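# Place the carton on the raised block with suction

## Task

Set the carton down on top of the raised block so that no part of it sticks out past the block's edges; it must stay there on its own without the robot holding it, and at the end the tool must have released it and moved away.

## Robot and tools

Robot: one arm with a vacuum tool at the wrist. The tool carries four suction cups (36 mm rims) in two channels. The reference point is the cup point, the centre of the four cup rims when nothing is touching them. The cups face along the cup point's own +z axis. In the cup point's axes, the cups sit at x = -35 and +35 mm; channel a cups at y = -70 mm, channel b cups at y = +70 mm. The tool reaches 148 mm to each side along that y axis.

Scene frame: origin on the table surface straight below the arm base, +z up, +y to the left when facing along +x. All poses are given in this frame, positions in metres, orientation as a quaternion with w first. The reported cup point position can be a little off, more so far from the base.

execute_actions takes "actions", a list holding at most one item, plus an optional "pictures" boolean. An empty list only returns the current state. An action item has "rows" (1 to 15 rows) and "steps" (1 to 15, default 15; each step is 1/30 s). Row i is used on step i; if rows run out, the last row repeats. A wait item has only "steps" (up to 300), counted from the previous result, so your thinking time uses them up. A refused call sends nothing.

Each row is 9 numbers in this order: x, y, z, qw, qx, qy, qz, suction_a, suction_b. The first seven are an absolute target pose for the cup point, not an offset. suction_a and suction_b range from -1 to 1: 1 is full vacuum (about 75 kPa below ambient), a fraction asks for that share, 0.01 or lower switches the channel off. Channels keep their last value. Repeat the intended quaternion in every row rather than copying a drifted one from the result. A row whose position lies more than 0.6 m from the last reported position along any cup-point axis is refused. Every step, the commanded pose is also clipped to within 100 mm and 16 degrees of the measured pose, and motion lags commands by about 0.17 s; position wins over orientation if both cannot be met. After an action ends the arm only continues to the last clipped pose, so check the result and send the remainder.

move takes "target" (one 9-number row as above: absolute pose plus suction values, the suction applied at the start), "speed" (0.002 to 0.5 m/s, default 0.25; rotation capped at twice that in rad/s) and optional "stop_force" (9 to 40 N, not accepted in the first 0.2 s of the scene). It drives a straight path lasting 0.5 to 10 s; paths needing longer stop after 10 s. It ignores obstacles and the arm can overshoot the speed, especially near full extension. With stop_force, the path ends when the wrist sensor feels that much extra push against the motion for 2 steps; the cup point backs up 2 steps and holds. Use it only slowly, without rotation, and omit it when moving away from something you are pressing on. The arm is stiff: aiming even slightly beyond a firm surface without stop_force can cause a fault. The result adds a move: line with the ending (done, off_target, moving, held, fault, contact) and limits (paced = pose clipped; held = some steps blocked), plus distance to target.

wait takes "seconds" (0 to 10) and sends nothing new. zoom_image takes "camera" (cam_head_left, cam_head_right, cam_high, cam_low, cam_wrist) and "region" [x0, y0, x1, y1] in pixels from the top-left corner, at most 504 by 504. finished_scene takes "scene", the number of the current scene; it ends and grades it irreversibly, so call it only once the carton rests on the block and the tool is clear.

Results: a state line with cup point position, quaternion and velocities; "Hand target" (where the controller is heading); "pose unreachable" and HELD marks when the clearance check altered or blocked a step (a mount under the base counts as arm); suction_measured_a/b; part_present_a/b (go to 1 at 0.54, back to 0 below 0.49); Wrist force and Wrist torque in the cup point's axes (push from a surface points back into the arm; offset up to about 4 N, noise about 2.4 N, saturation near 50 N; "no reading" is normal early on). Camera pictures come with results unless pictures is false; camera calibration lines may be listed when they change.

Gripping: switch a channel on and press both of its cups fully onto a smooth flat face; edges, holes or seams under a rim leak. A channel with an uncovered cup steals all the pump flow from the other. A good seal reads within 0.17 of the command (0.27 with both on). Under vacuum the cups compress, so the object sits up to about 12 mm nearer the tool. Vacuum alone can lift a resting object. To release: lower the carton until it is supported, switch both channels off, then back off at least 15 mm. If a cup grips the table, switch that channel off.

Avoid: forces of 150 N on the arm or load, or joint torques at their limits (wrist joints 24.3 N m, others 130 N m, including the load's weight); either halts the arm for 10 s. Long holding heats motors (warning from 70 °C, brake stop at 85 °C). Never push or drop anything off the table, and avoid slams, slips and hard presses. Loose objects may occasionally get nudged by outside pushes. Joint ranges (rad): shoulder pan -3.142 to 3.142, shoulder lift -3.142 to 0.000, elbow 0.000 to 3.142, wrist 1 -4.712 to 1.571, wrist 2 -3.142 to 0.000, wrist 3 -6.283 to 6.283.

Each tool is called after ">>>" by a JSON object that holds its "fn" and its "kwargs", one argument or row to a line.

## Session

>>> {"fn": "execute_actions", "kwargs": {
  "actions": []
}}

Scene clock: 0.00 s of 5300.00 s.
end_effector_position=(+0.4282, +0.0128, +0.4283) suction_measured_a=0.01 part_present_a=0 suction_measured_b=0.01 part_present_b=0 end_effector_quat_wxyz=(+0.003, -0.016, +1.000, -0.002) end_effector_velocity=(+0.000, +0.000, +0.001) end_effector_angular_velocity=(+0.001, -0.002, +0.001)
Joint positions: [-0.317 -1.771  1.732 -1.535 -1.572  1.253]
Joint velocities: [ 0.001  0.    -0.002  0.001  0.001 -0.   ]
Motor temperatures (°C, as the motors report them): [26 28 28 32 35 33]
Wrist force (N, on the end effector, along its own x y z axes, offset not removed): no reading
Wrist torque (N m, same axes, about the end effector's origin, offset not removed): no reading
Hand target: +0.428, +0.013, +0.428; +0.003, -0.016, +1.000, -0.002
camera_calibration (this result's frames):
cam_wrist: T_world_to_cam=[[0.0542008, -0.998393, 0.0165607, -0.0261399], [-0.79116, -0.0328202, 0.610728, 0.11938], [-0.609203, -0.0462041, -0.791667, 0.72128], [0, 0, 0, 1]] pos_world=[0.535271, 0.0111463, 0.498538]

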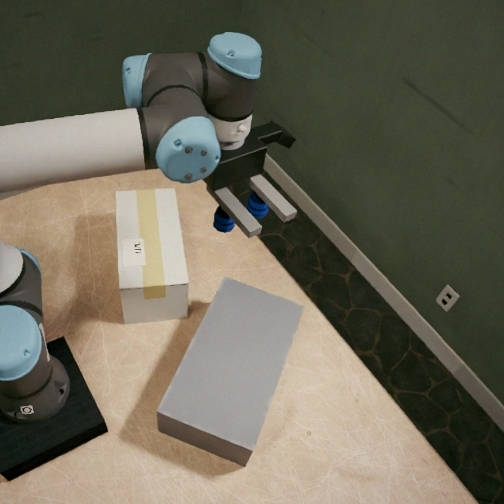

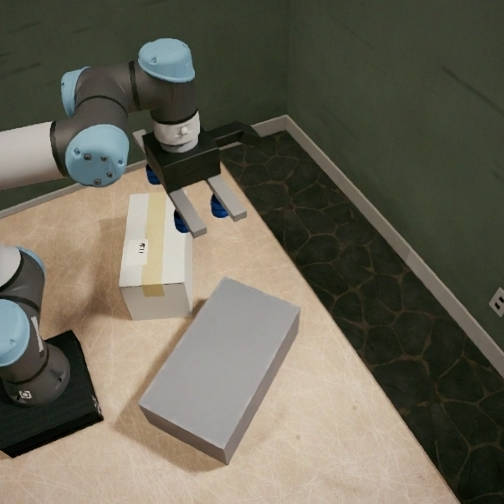

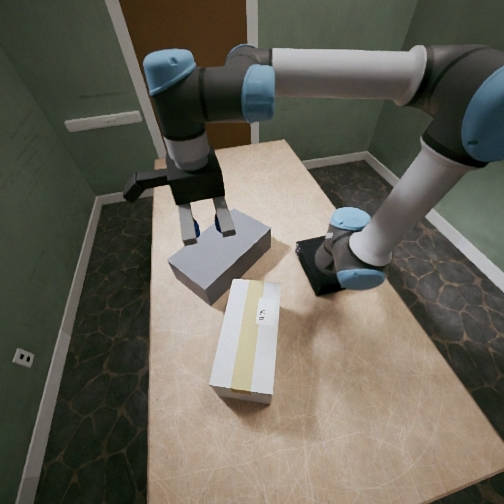

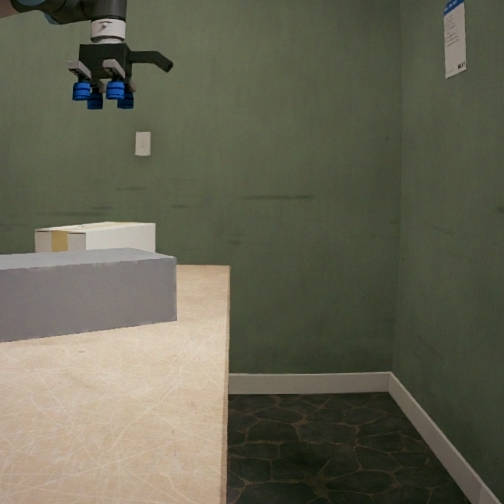

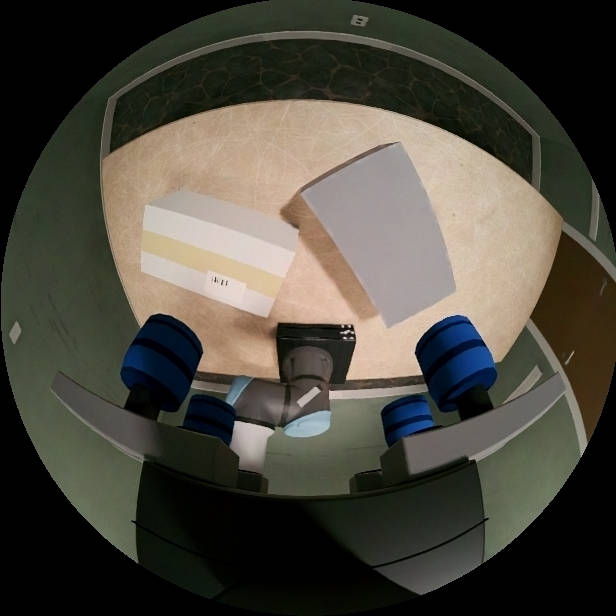

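>>> {"fn": "move", "kwargs": {
  "target": [0.384,0.192,0.2,0,0.202,0.979,0,0,0],
  "speed": 0.4
}}

Scene clock: 17.70 s of 5300.00 s.
end_effector_position=(+0.3847, +0.1921, +0.1999) suction_measured_a=0.01 part_present_a=0 suction_measured_b=0.01 part_present_b=0 end_effector_quat_wxyz=(+0.000, +0.202, +0.979, +0.001) end_effector_velocity=(+0.001, +0.000, -0.000) end_effector_angular_velocity=(-0.003, -0.003, -0.004)
Joint positions: [ 0.115 -1.606  2.203 -2.167 -1.568  2.124]
Joint velocities: [ 0.002  0.004 -0.002 -0.004 -0.003  0.006]
Motor temperatures (°C, as the motors report them): [26 28 28 32 35 33]
Wrist force (N, on the end effector, along its own x y z axes, offset not removed): [0.3 -2.2 -4.0]
Wrist torque (N m, same axes, about the end effector's origin, offset not removed): [-0.06 -0.17 -0.35]
Hand target: +0.385, +0.192, +0.200; +0.000, +0.202, +0.979, +0.001
Off the commanded pose: 0.001 m, 0 deg.
After step 90, 13.33 s passed at rest.
move: done
camera_calibration (this result's frames):
cam_wrist: T_world_to_cam=[[-0.374811, -0.927035, 0.0110967, 0.311492], [-0.728387, 0.301858, 0.615088, 0.141087], [-0.573558, 0.222459, -0.78838, 0.456245], [0, 0, 0, 1]] pos_world=[0.481199, 0.14468, 0.269458]

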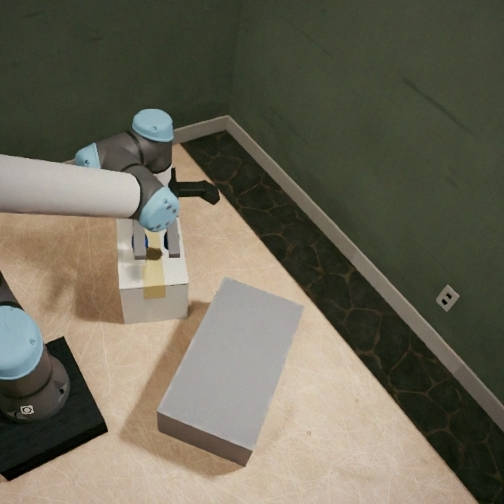

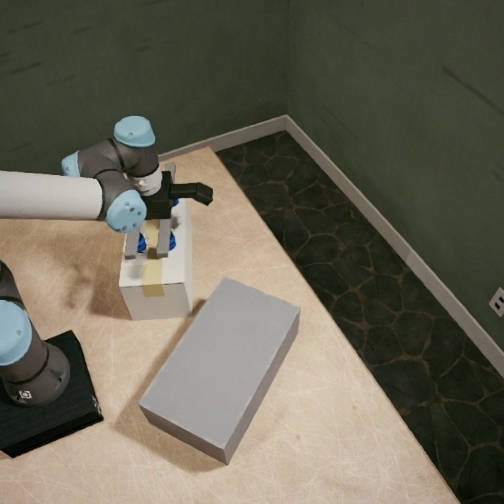

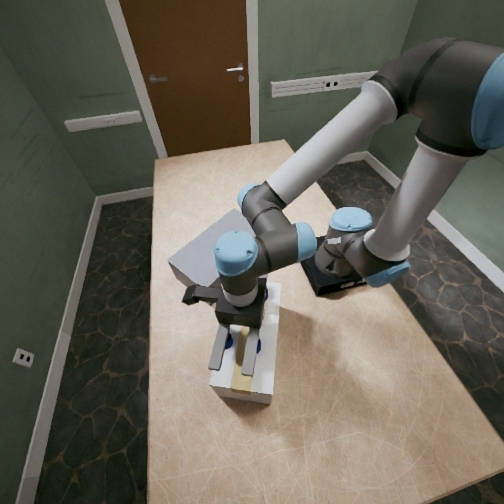

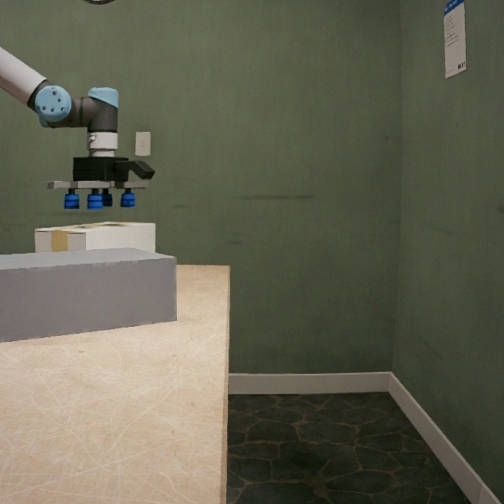

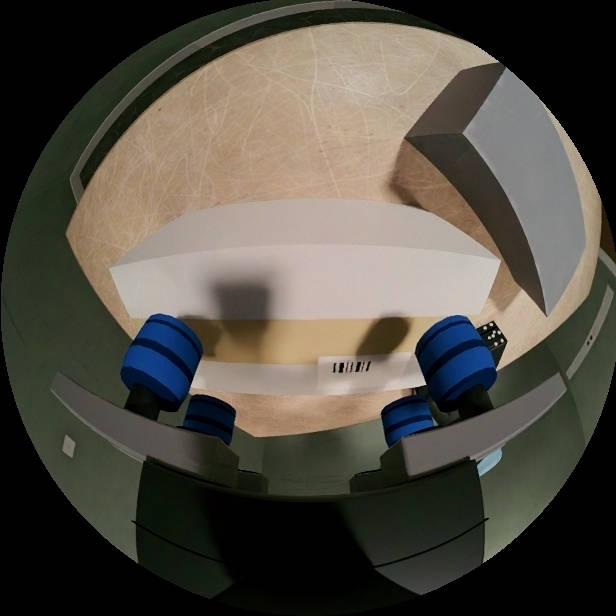

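>>> {"fn": "move", "kwargs": {
  "target": [0.362,0.201,0.168,0,0.191,0.982,0,0,0],
  "speed": 0.1
}}

>>> {"fn": "move", "kwargs": {
  "target": [0.362,0.201,0.11,0,0.191,0.982,0,1,1],
  "speed": 0.015,
  "stop_force": 12
}}

Scene clock: 29.40 s of 5300.00 s.
end_effector_position=(+0.3621, +0.2010, +0.1680) suction_measured_a=0.01 part_present_a=0 suction_measured_b=0.01 part_present_b=0 end_effector_quat_wxyz=(-0.000, +0.191, +0.982, +0.000) end_effector_velocity=(-0.000, +0.000, -0.000) end_effector_angular_velocity=(-0.001, -0.002, +0.002)
Joint positions: [ 0.147 -1.588  2.287 -2.268 -1.57   2.133]
Joint velocities: [ 0.002 -0.     0.001 -0.004 -0.001 -0.   ]
Motor temperatures (°C, as the motors report them): [26 28 28 32 35 33]
Wrist force (N, on the end effector, along its own x y z axes, offset not removed): [-0.1 -0.8 -3.9]
Wrist torque (N m, same axes, about the end effector's origin, offset not removed): [-0.05 -0.26 0.06]
Hand target: +0.362, +0.201, +0.168; +0.000, +0.191, +0.982, +0.000
Off the commanded pose: 0.000 m, 0 deg.
After step 90, 7.83 s passed at rest.
move: done
camera_calibration (this result's frames):
cam_wrist: T_world_to_cam=[[-0.353844, -0.935218, 0.0127485, 0.305433], [-0.734786, 0.286392, 0.614873, 0.147022], [-0.578692, 0.208202, -0.788523, 0.420962], [0, 0, 0, 1]] pos_world=[0.459713, 0.155895, 0.237644]

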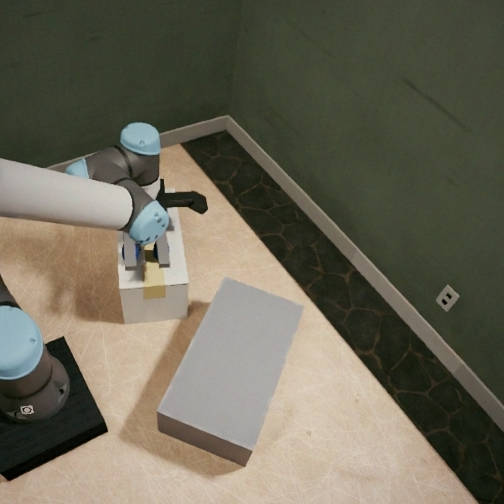

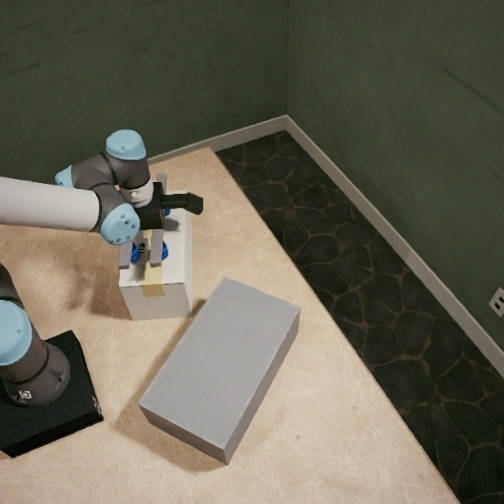

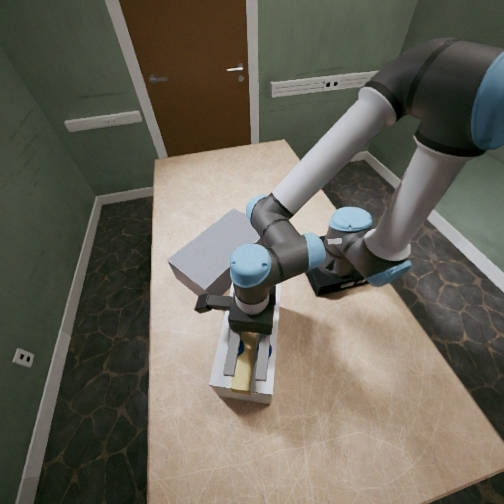

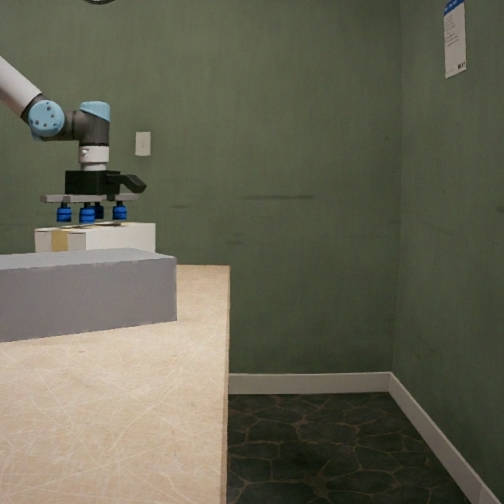

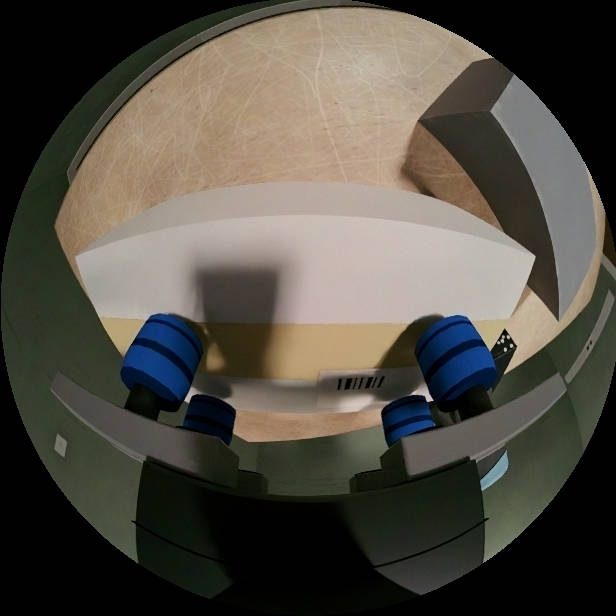

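Scene clock: 41.43 s of 5300.00 s.
end_effector_position=(+0.3628, +0.2012, +0.1414) suction_measured_a=0.80 part_present_a=1 suction_measured_b=0.80 part_present_b=1 end_effector_quat_wxyz=(+0.002, +0.191, +0.982, +0.001) end_effector_velocity=(+0.000, +0.000, +0.000) end_effector_angular_velocity=(+0.001, -0.002, -0.001)
Joint positions: [ 0.147 -1.53   2.322 -2.365 -1.57   2.133]
Joint velocities: [-0.    -0.001  0.    -0.002  0.001  0.   ]
Motor temperatures (°C, as the motors report them): [26 28 28 32 35 33]
Wrist force (N, on the end effector, along its own x y z axes, offset not removed): [13.4 -2.0 -29.1]
Wrist torque (N m, same axes, about the end effector's origin, offset not removed): [1.03 -1.35 0.46]
Hand target: +0.363, +0.201, +0.141; +0.002, +0.191, +0.982, +0.001
Off the commanded pose: 0.031 m, 0 deg.
FORCE FAULT: contact force on the arm reached its limit, and the arm stopped for 10 seconds. The contact can be on any part of the arm, not only on its tool. The arm's remaining commands of this call were not run. The arm holds still and accepts commands again. Move the arm away from the contact; if what it grips holds it there, let go first. Pushing or pulling that hard again can fault the arm again.
move: fault (stop_force had ended the path)
camera_calibration (this result's frames):
cam_wrist: T_world_to_cam=[[-0.353725, -0.935284, 0.0110661, 0.306357], [-0.736889, 0.28594, 0.612563, 0.165012], [-0.576085, 0.208524, -0.790344, 0.399498], [0, 0, 0, 1]] pos_world=[0.460106, 0.156043, 0.21127]

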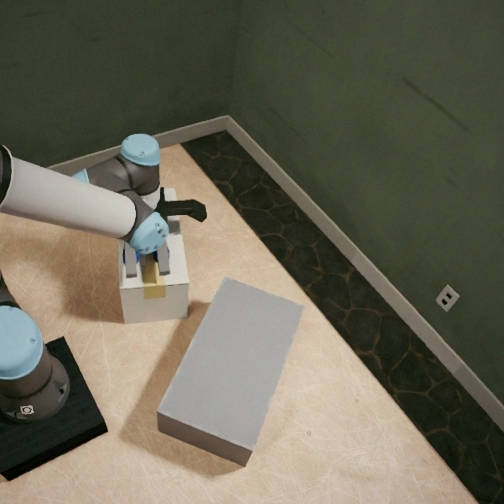

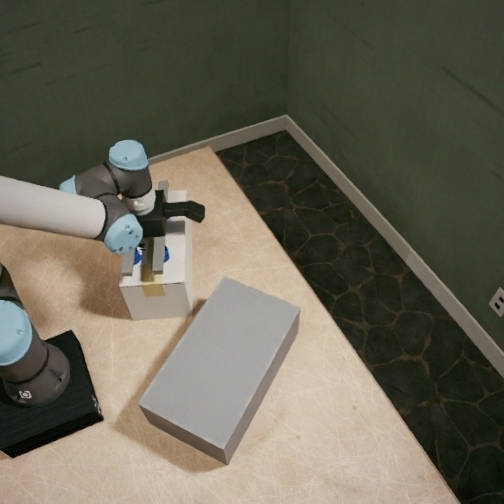

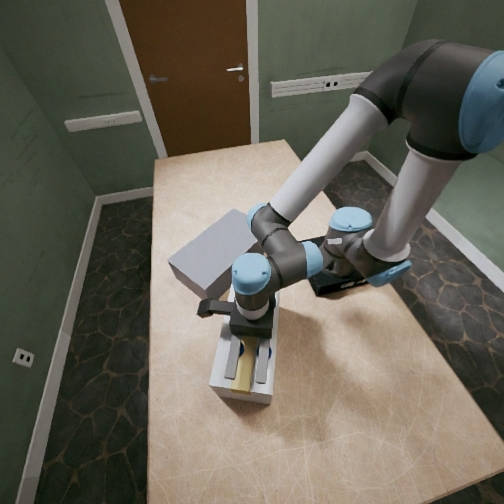

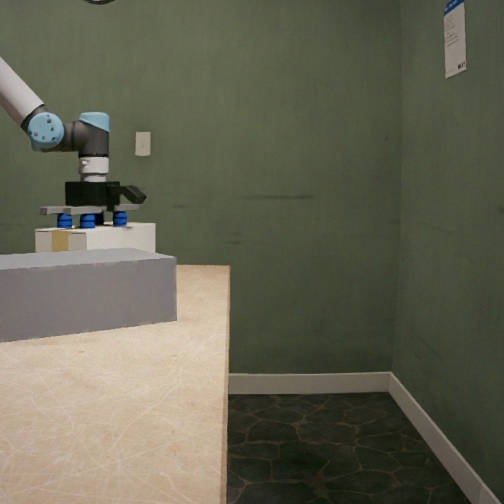

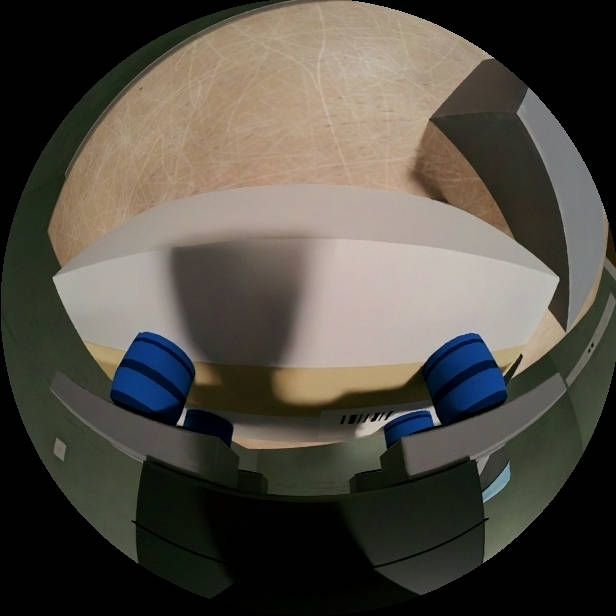

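>>> {"fn": "move", "kwargs": {
  "target": [0.362,0.201,0.33,0,0.191,0.982,0,1,1],
  "speed": 0.2
}}

>>> {"fn": "move", "kwargs": {
  "target": [0.334,-0.052,0.36,0,0.454,0.891,0,1,1],
  "speed": 0.25
}}

Scene clock: 50.83 s of 5300.00 s.
end_effector_position=(+0.3615, +0.2009, +0.3300) suction_measured_a=0.80 part_present_a=1 suction_measured_b=0.80 part_present_b=1 end_effector_quat_wxyz=(+0.000, +0.191, +0.982, +0.000) end_effector_velocity=(+0.001, -0.000, +0.002) end_effector_angular_velocity=(-0.001, -0.003, -0.000)
Joint positions: [ 0.147 -1.787  1.994 -1.776 -1.57   2.133]
Joint velocities: [-0.001 -0.001 -0.005  0.004 -0.001 -0.   ]
Motor temperatures (°C, as the motors report them): [26 28 28 32 35 33]
Wrist force (N, on the end effector, along its own x y z axes, offset not removed): [2.2 -3.3 21.8]
Wrist torque (N m, same axes, about the end effector's origin, offset not removed): [-0.77 -0.24 -0.17]
Hand target: +0.362, +0.201, +0.330; +0.000, +0.191, +0.982, +0.000
Off the commanded pose: 0.000 m, 0 deg.
move: done
camera_calibration (this result's frames):
cam_wrist: T_world_to_cam=[[-0.353805, -0.935231, 0.0128115, 0.303017], [-0.7348, 0.286403, 0.614851, 0.0470472], [-0.578698, 0.208124, -0.788539, 0.548333], [0, 0, 0, 1]] pos_world=[0.459098, 0.155795, 0.399573]

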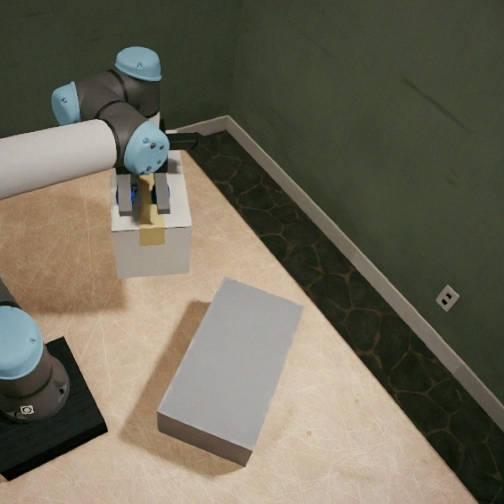

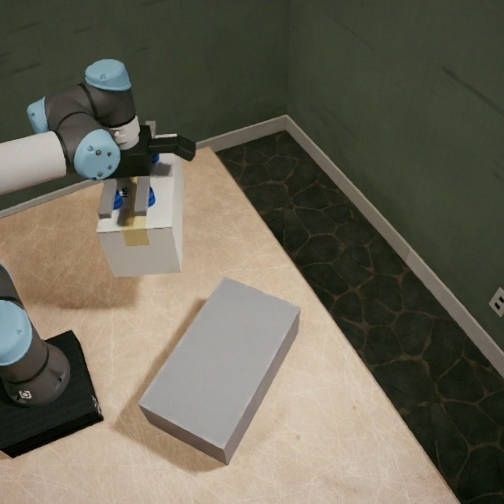

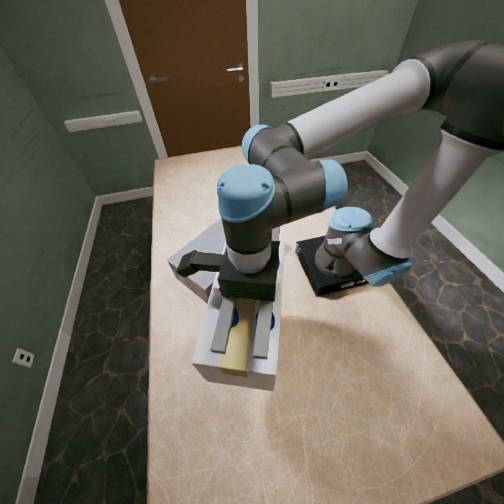

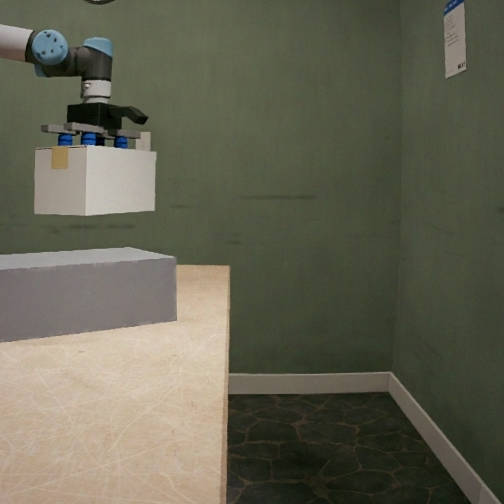

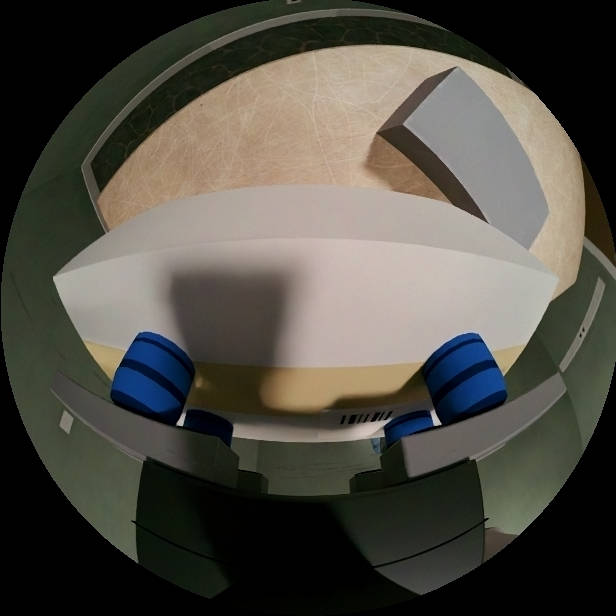

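Scene clock: 52.50 s of 5300.00 s.
end_effector_position=(+0.3333, -0.0521, +0.3599) suction_measured_a=0.80 part_present_a=1 suction_measured_b=0.80 part_present_b=1 end_effector_quat_wxyz=(-0.000, +0.454, +0.891, -0.002) end_effector_velocity=(+0.000, -0.001, +0.001) end_effector_angular_velocity=(+0.001, -0.001, -0.002)
Joint positions: [-0.589 -2.008  2.061 -1.622 -1.574  1.955]
Joint velocities: [-0.003  0.    -0.001  0.001  0.001 -0.001]
Motor temperatures (°C, as the motors report them): [26 28 28 32 35 33]
Wrist force (N, on the end effector, along its own x y z axes, offset not removed): [-3.5 -3.2 17.5]
Wrist torque (N m, same axes, about the end effector's origin, offset not removed): [-0.90 0.62 0.00]
Hand target: +0.333, -0.052, +0.360; -0.000, +0.454, +0.891, -0.002
Off the commanded pose: 0.001 m, 0 deg.
move: done
camera_calibration (this result's frames):
cam_wrist: T_world_to_cam=[[-0.795423, -0.605847, 0.0158551, 0.219286], [-0.470479, 0.633766, 0.613995, 0.0107151], [-0.382036, 0.480926, -0.789151, 0.557154], [0, 0, 0, 1]] pos_world=[0.39232, -0.141887, 0.429623]

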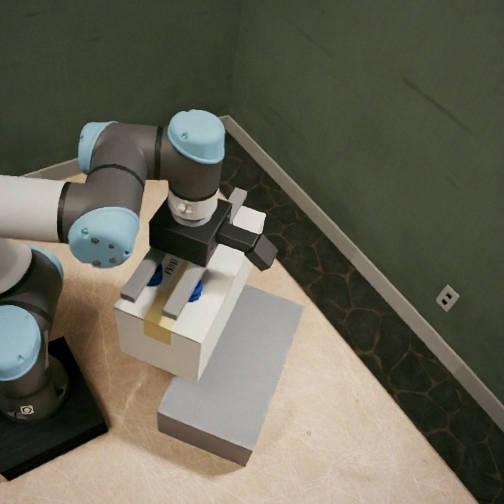

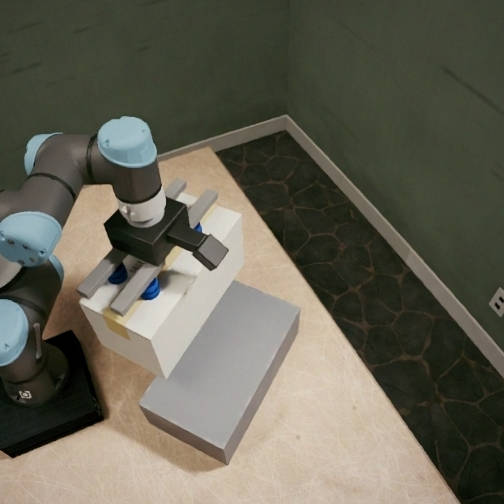

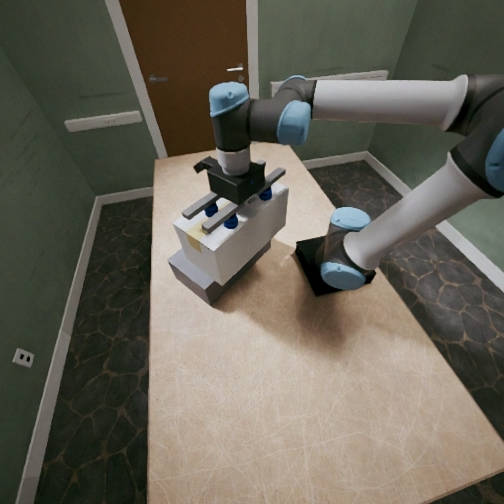

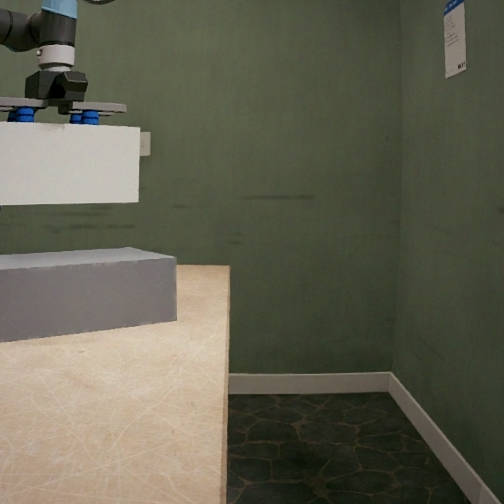

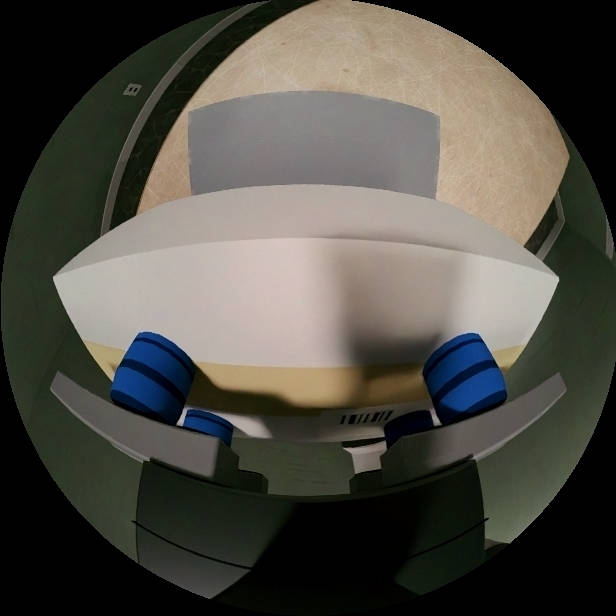

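>>> {"fn": "move", "kwargs": {
  "target": [0.399,-0.1625,0.278,0,0.454,0.891,0,1,1],
  "speed": 0.15
}}

>>> {"fn": "move", "kwargs": {
  "target": [0.399,-0.1625,0.245,0,0.454,0.891,0,1,1],
  "speed": 0.005,
  "stop_force": 9
}}

Scene clock: 61.37 s of 5300.00 s.
end_effector_position=(+0.3989, -0.1626, +0.2782) suction_measured_a=0.80 part_present_a=1 suction_measured_b=0.80 part_present_b=1 end_effector_quat_wxyz=(-0.000, +0.454, +0.891, -0.000) end_effector_velocity=(+0.000, -0.001, -0.001) end_effector_angular_velocity=(-0.000, +0.003, -0.001)
Joint positions: [-0.732 -1.702  2.064 -1.931 -1.572  1.813]
Joint velocities: [-0.001  0.005 -0.001 -0.002 -0.002  0.001]
Motor temperatures (°C, as the motors report them): [26 28 28 32 35 33]
Wrist force (N, on the end effector, along its own x y z axes, offset not removed): [1.9 2.7 18.7]
Wrist torque (N m, same axes, about the end effector's origin, offset not removed): [0.20 -0.12 0.09]
Hand target: +0.399, -0.163, +0.278; -0.000, +0.454, +0.891, -0.000
Off the commanded pose: 0.000 m, 0 deg.
move: done
camera_calibration (this result's frames):
cam_wrist: T_world_to_cam=[[-0.79551, -0.605791, 0.0134905, 0.206492], [-0.471158, 0.632405, 0.614877, 0.161591], [-0.381018, 0.482784, -0.788508, 0.570643], [0, 0, 0, 1]] pos_world=[0.457827, -0.252598, 0.347813]

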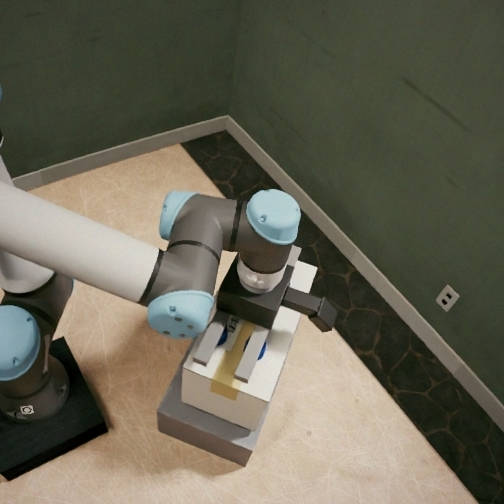

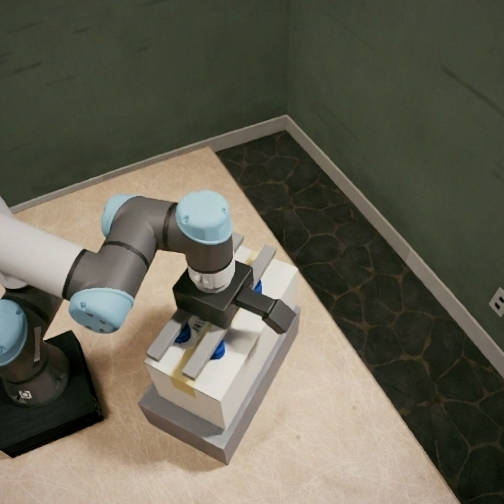

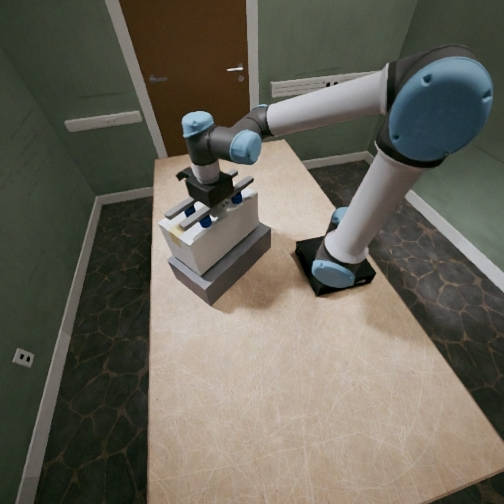

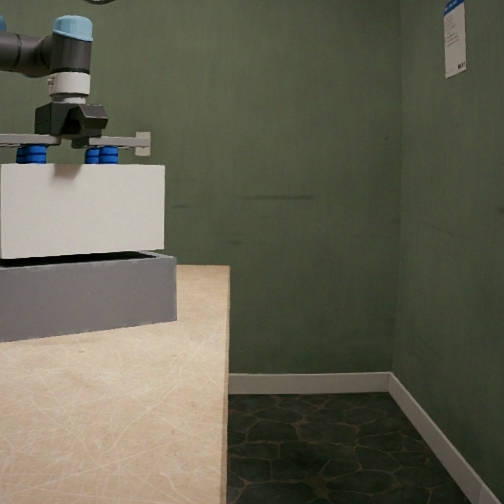

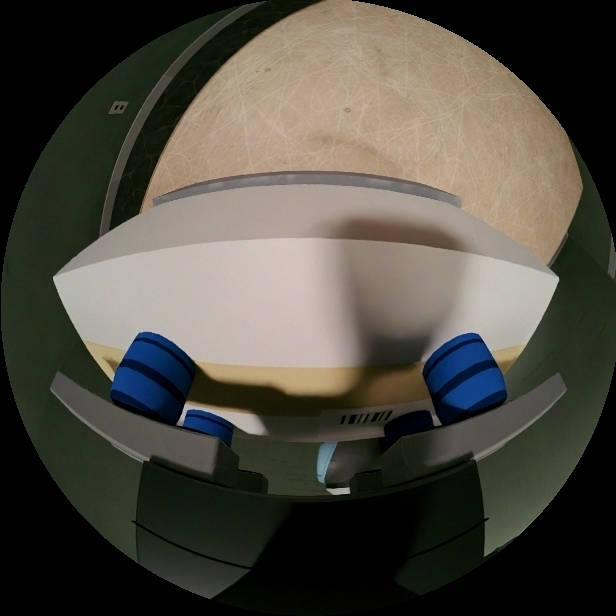

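Scene clock: 64.93 s of 5300.00 s.
end_effector_position=(+0.3989, -0.1625, +0.2620) suction_measured_a=0.80 part_present_a=1 suction_measured_b=0.80 part_present_b=1 end_effector_quat_wxyz=(-0.000, +0.454, +0.891, -0.000) end_effector_velocity=(-0.000, +0.000, +0.001) end_effector_angular_velocity=(+0.001, +0.002, +0.002)
Joint positions: [-0.732 -1.686  2.095 -1.977 -1.572  1.813]
Joint velocities: [ 0.    -0.001 -0.003  0.007 -0.    -0.002]
Motor temperatures (°C, as the motors report them): [26 28 28 32 35 33]
Wrist force (N, on the end effector, along its own x y z axes, offset not removed): [-3.4 2.0 3.1]
Wrist torque (N m, same axes, about the end effector's origin, offset not removed): [-0.30 -0.93 -0.01]
Hand target: +0.399, -0.163, +0.262; -0.000, +0.454, +0.891, -0.000
Off the commanded pose: 0.017 m, 0 deg.
move: contact
camera_calibration (this result's frames):
cam_wrist: T_world_to_cam=[[-0.795496, -0.605814, 0.0132619, 0.206825], [-0.471157, 0.632144, 0.615146, 0.171327], [-0.381048, 0.483098, -0.788302, 0.557847], [0, 0, 0, 1]] pos_world=[0.457817, -0.252501, 0.331617]

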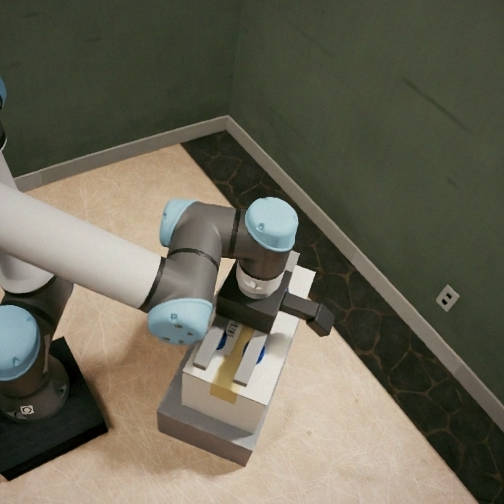

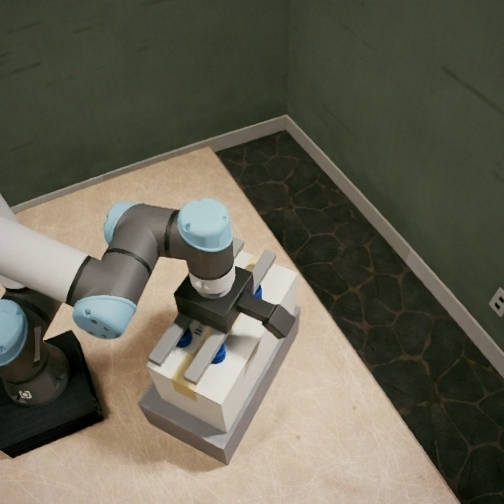

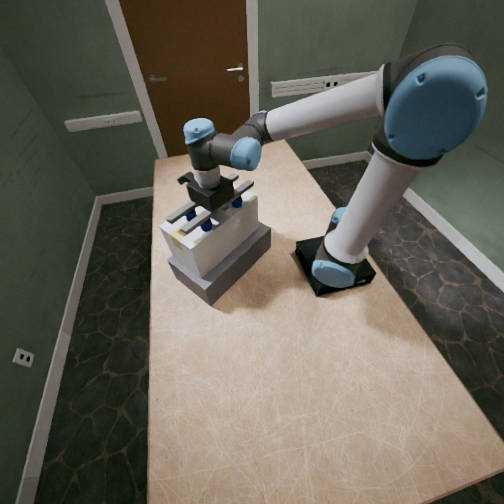

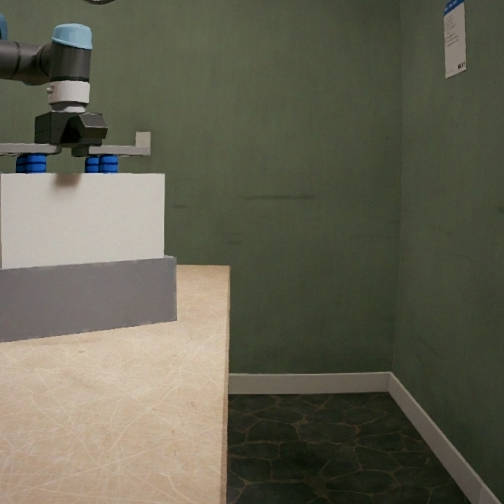

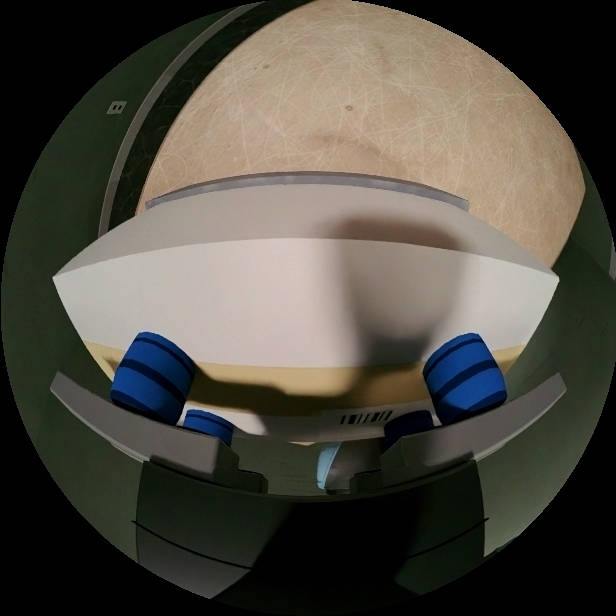

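Vacuum dumps in ~4 steps, so release while starting a gentle rise.

>>> {"fn": "move", "kwargs": {
  "target": [0.399,-0.1625,0.37,0,0.454,0.891,0,0,0],
  "speed": 0.08
}}

Scene clock: 69.83 s of 5300.00 s.
end_effector_position=(+0.3988, -0.1623, +0.3699) suction_measured_a=0.01 part_present_a=0 suction_measured_b=0.01 part_present_b=0 end_effector_quat_wxyz=(+0.000, +0.454, +0.891, +0.000) end_effector_velocity=(-0.000, +0.000, +0.000) end_effector_angular_velocity=(+0.002, +0.002, -0.000)
Joint positions: [-0.731 -1.757  1.869 -1.68  -1.572  1.813]
Joint velocities: [ 0.     0.001 -0.002  0.004  0.     0.   ]
Motor temperatures (°C, as the motors report them): [26 28 28 32 35 33]
Wrist force (N, on the end effector, along its own x y z axes, offset not removed): [2.0 -4.2 -0.4]
Wrist torque (N m, same axes, about the end effector's origin, offset not removed): [-0.59 -0.40 -0.02]
Hand target: +0.399, -0.162, +0.370; +0.000, +0.454, +0.891, -0.000
Off the commanded pose: 0.000 m, 0 deg.
move: done
camera_calibration (this result's frames):
cam_wrist: T_world_to_cam=[[-0.795516, -0.605795, 0.0128668, 0.20558], [-0.47148, 0.632195, 0.614846, 0.105005], [-0.380605, 0.483054, -0.788542, 0.642659], [0, 0, 0, 1]] pos_world=[0.45765, -0.252283, 0.439557]

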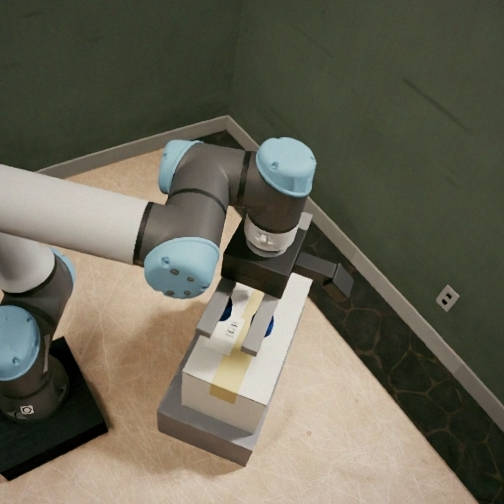

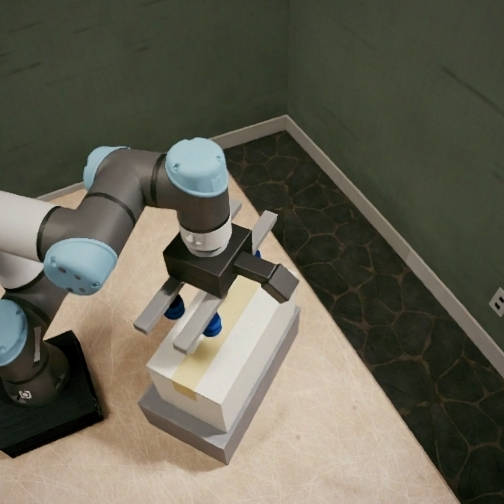

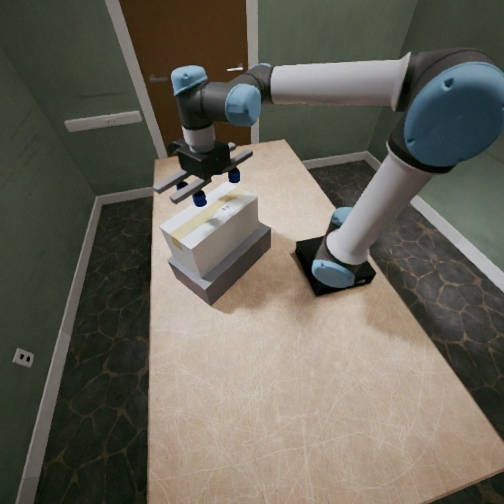

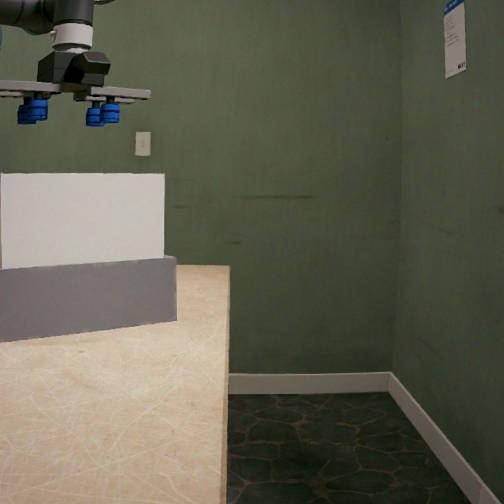

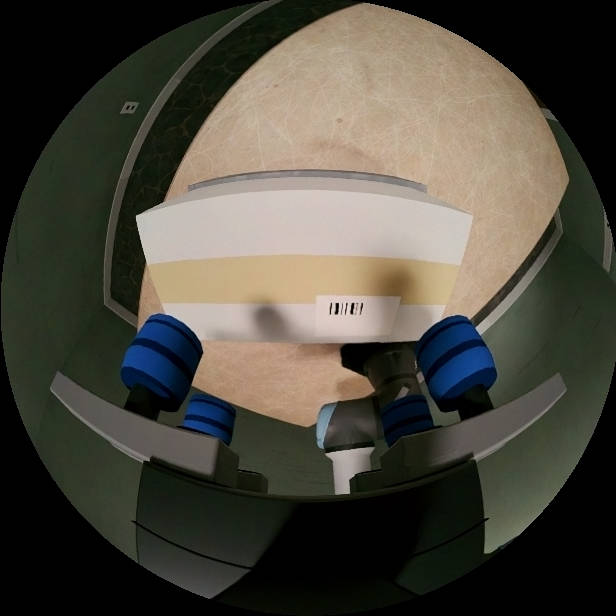

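>>> {"fn": "finished_scene", "kwargs": {
  "scene": 2
}}

The scene is finished: the task was done.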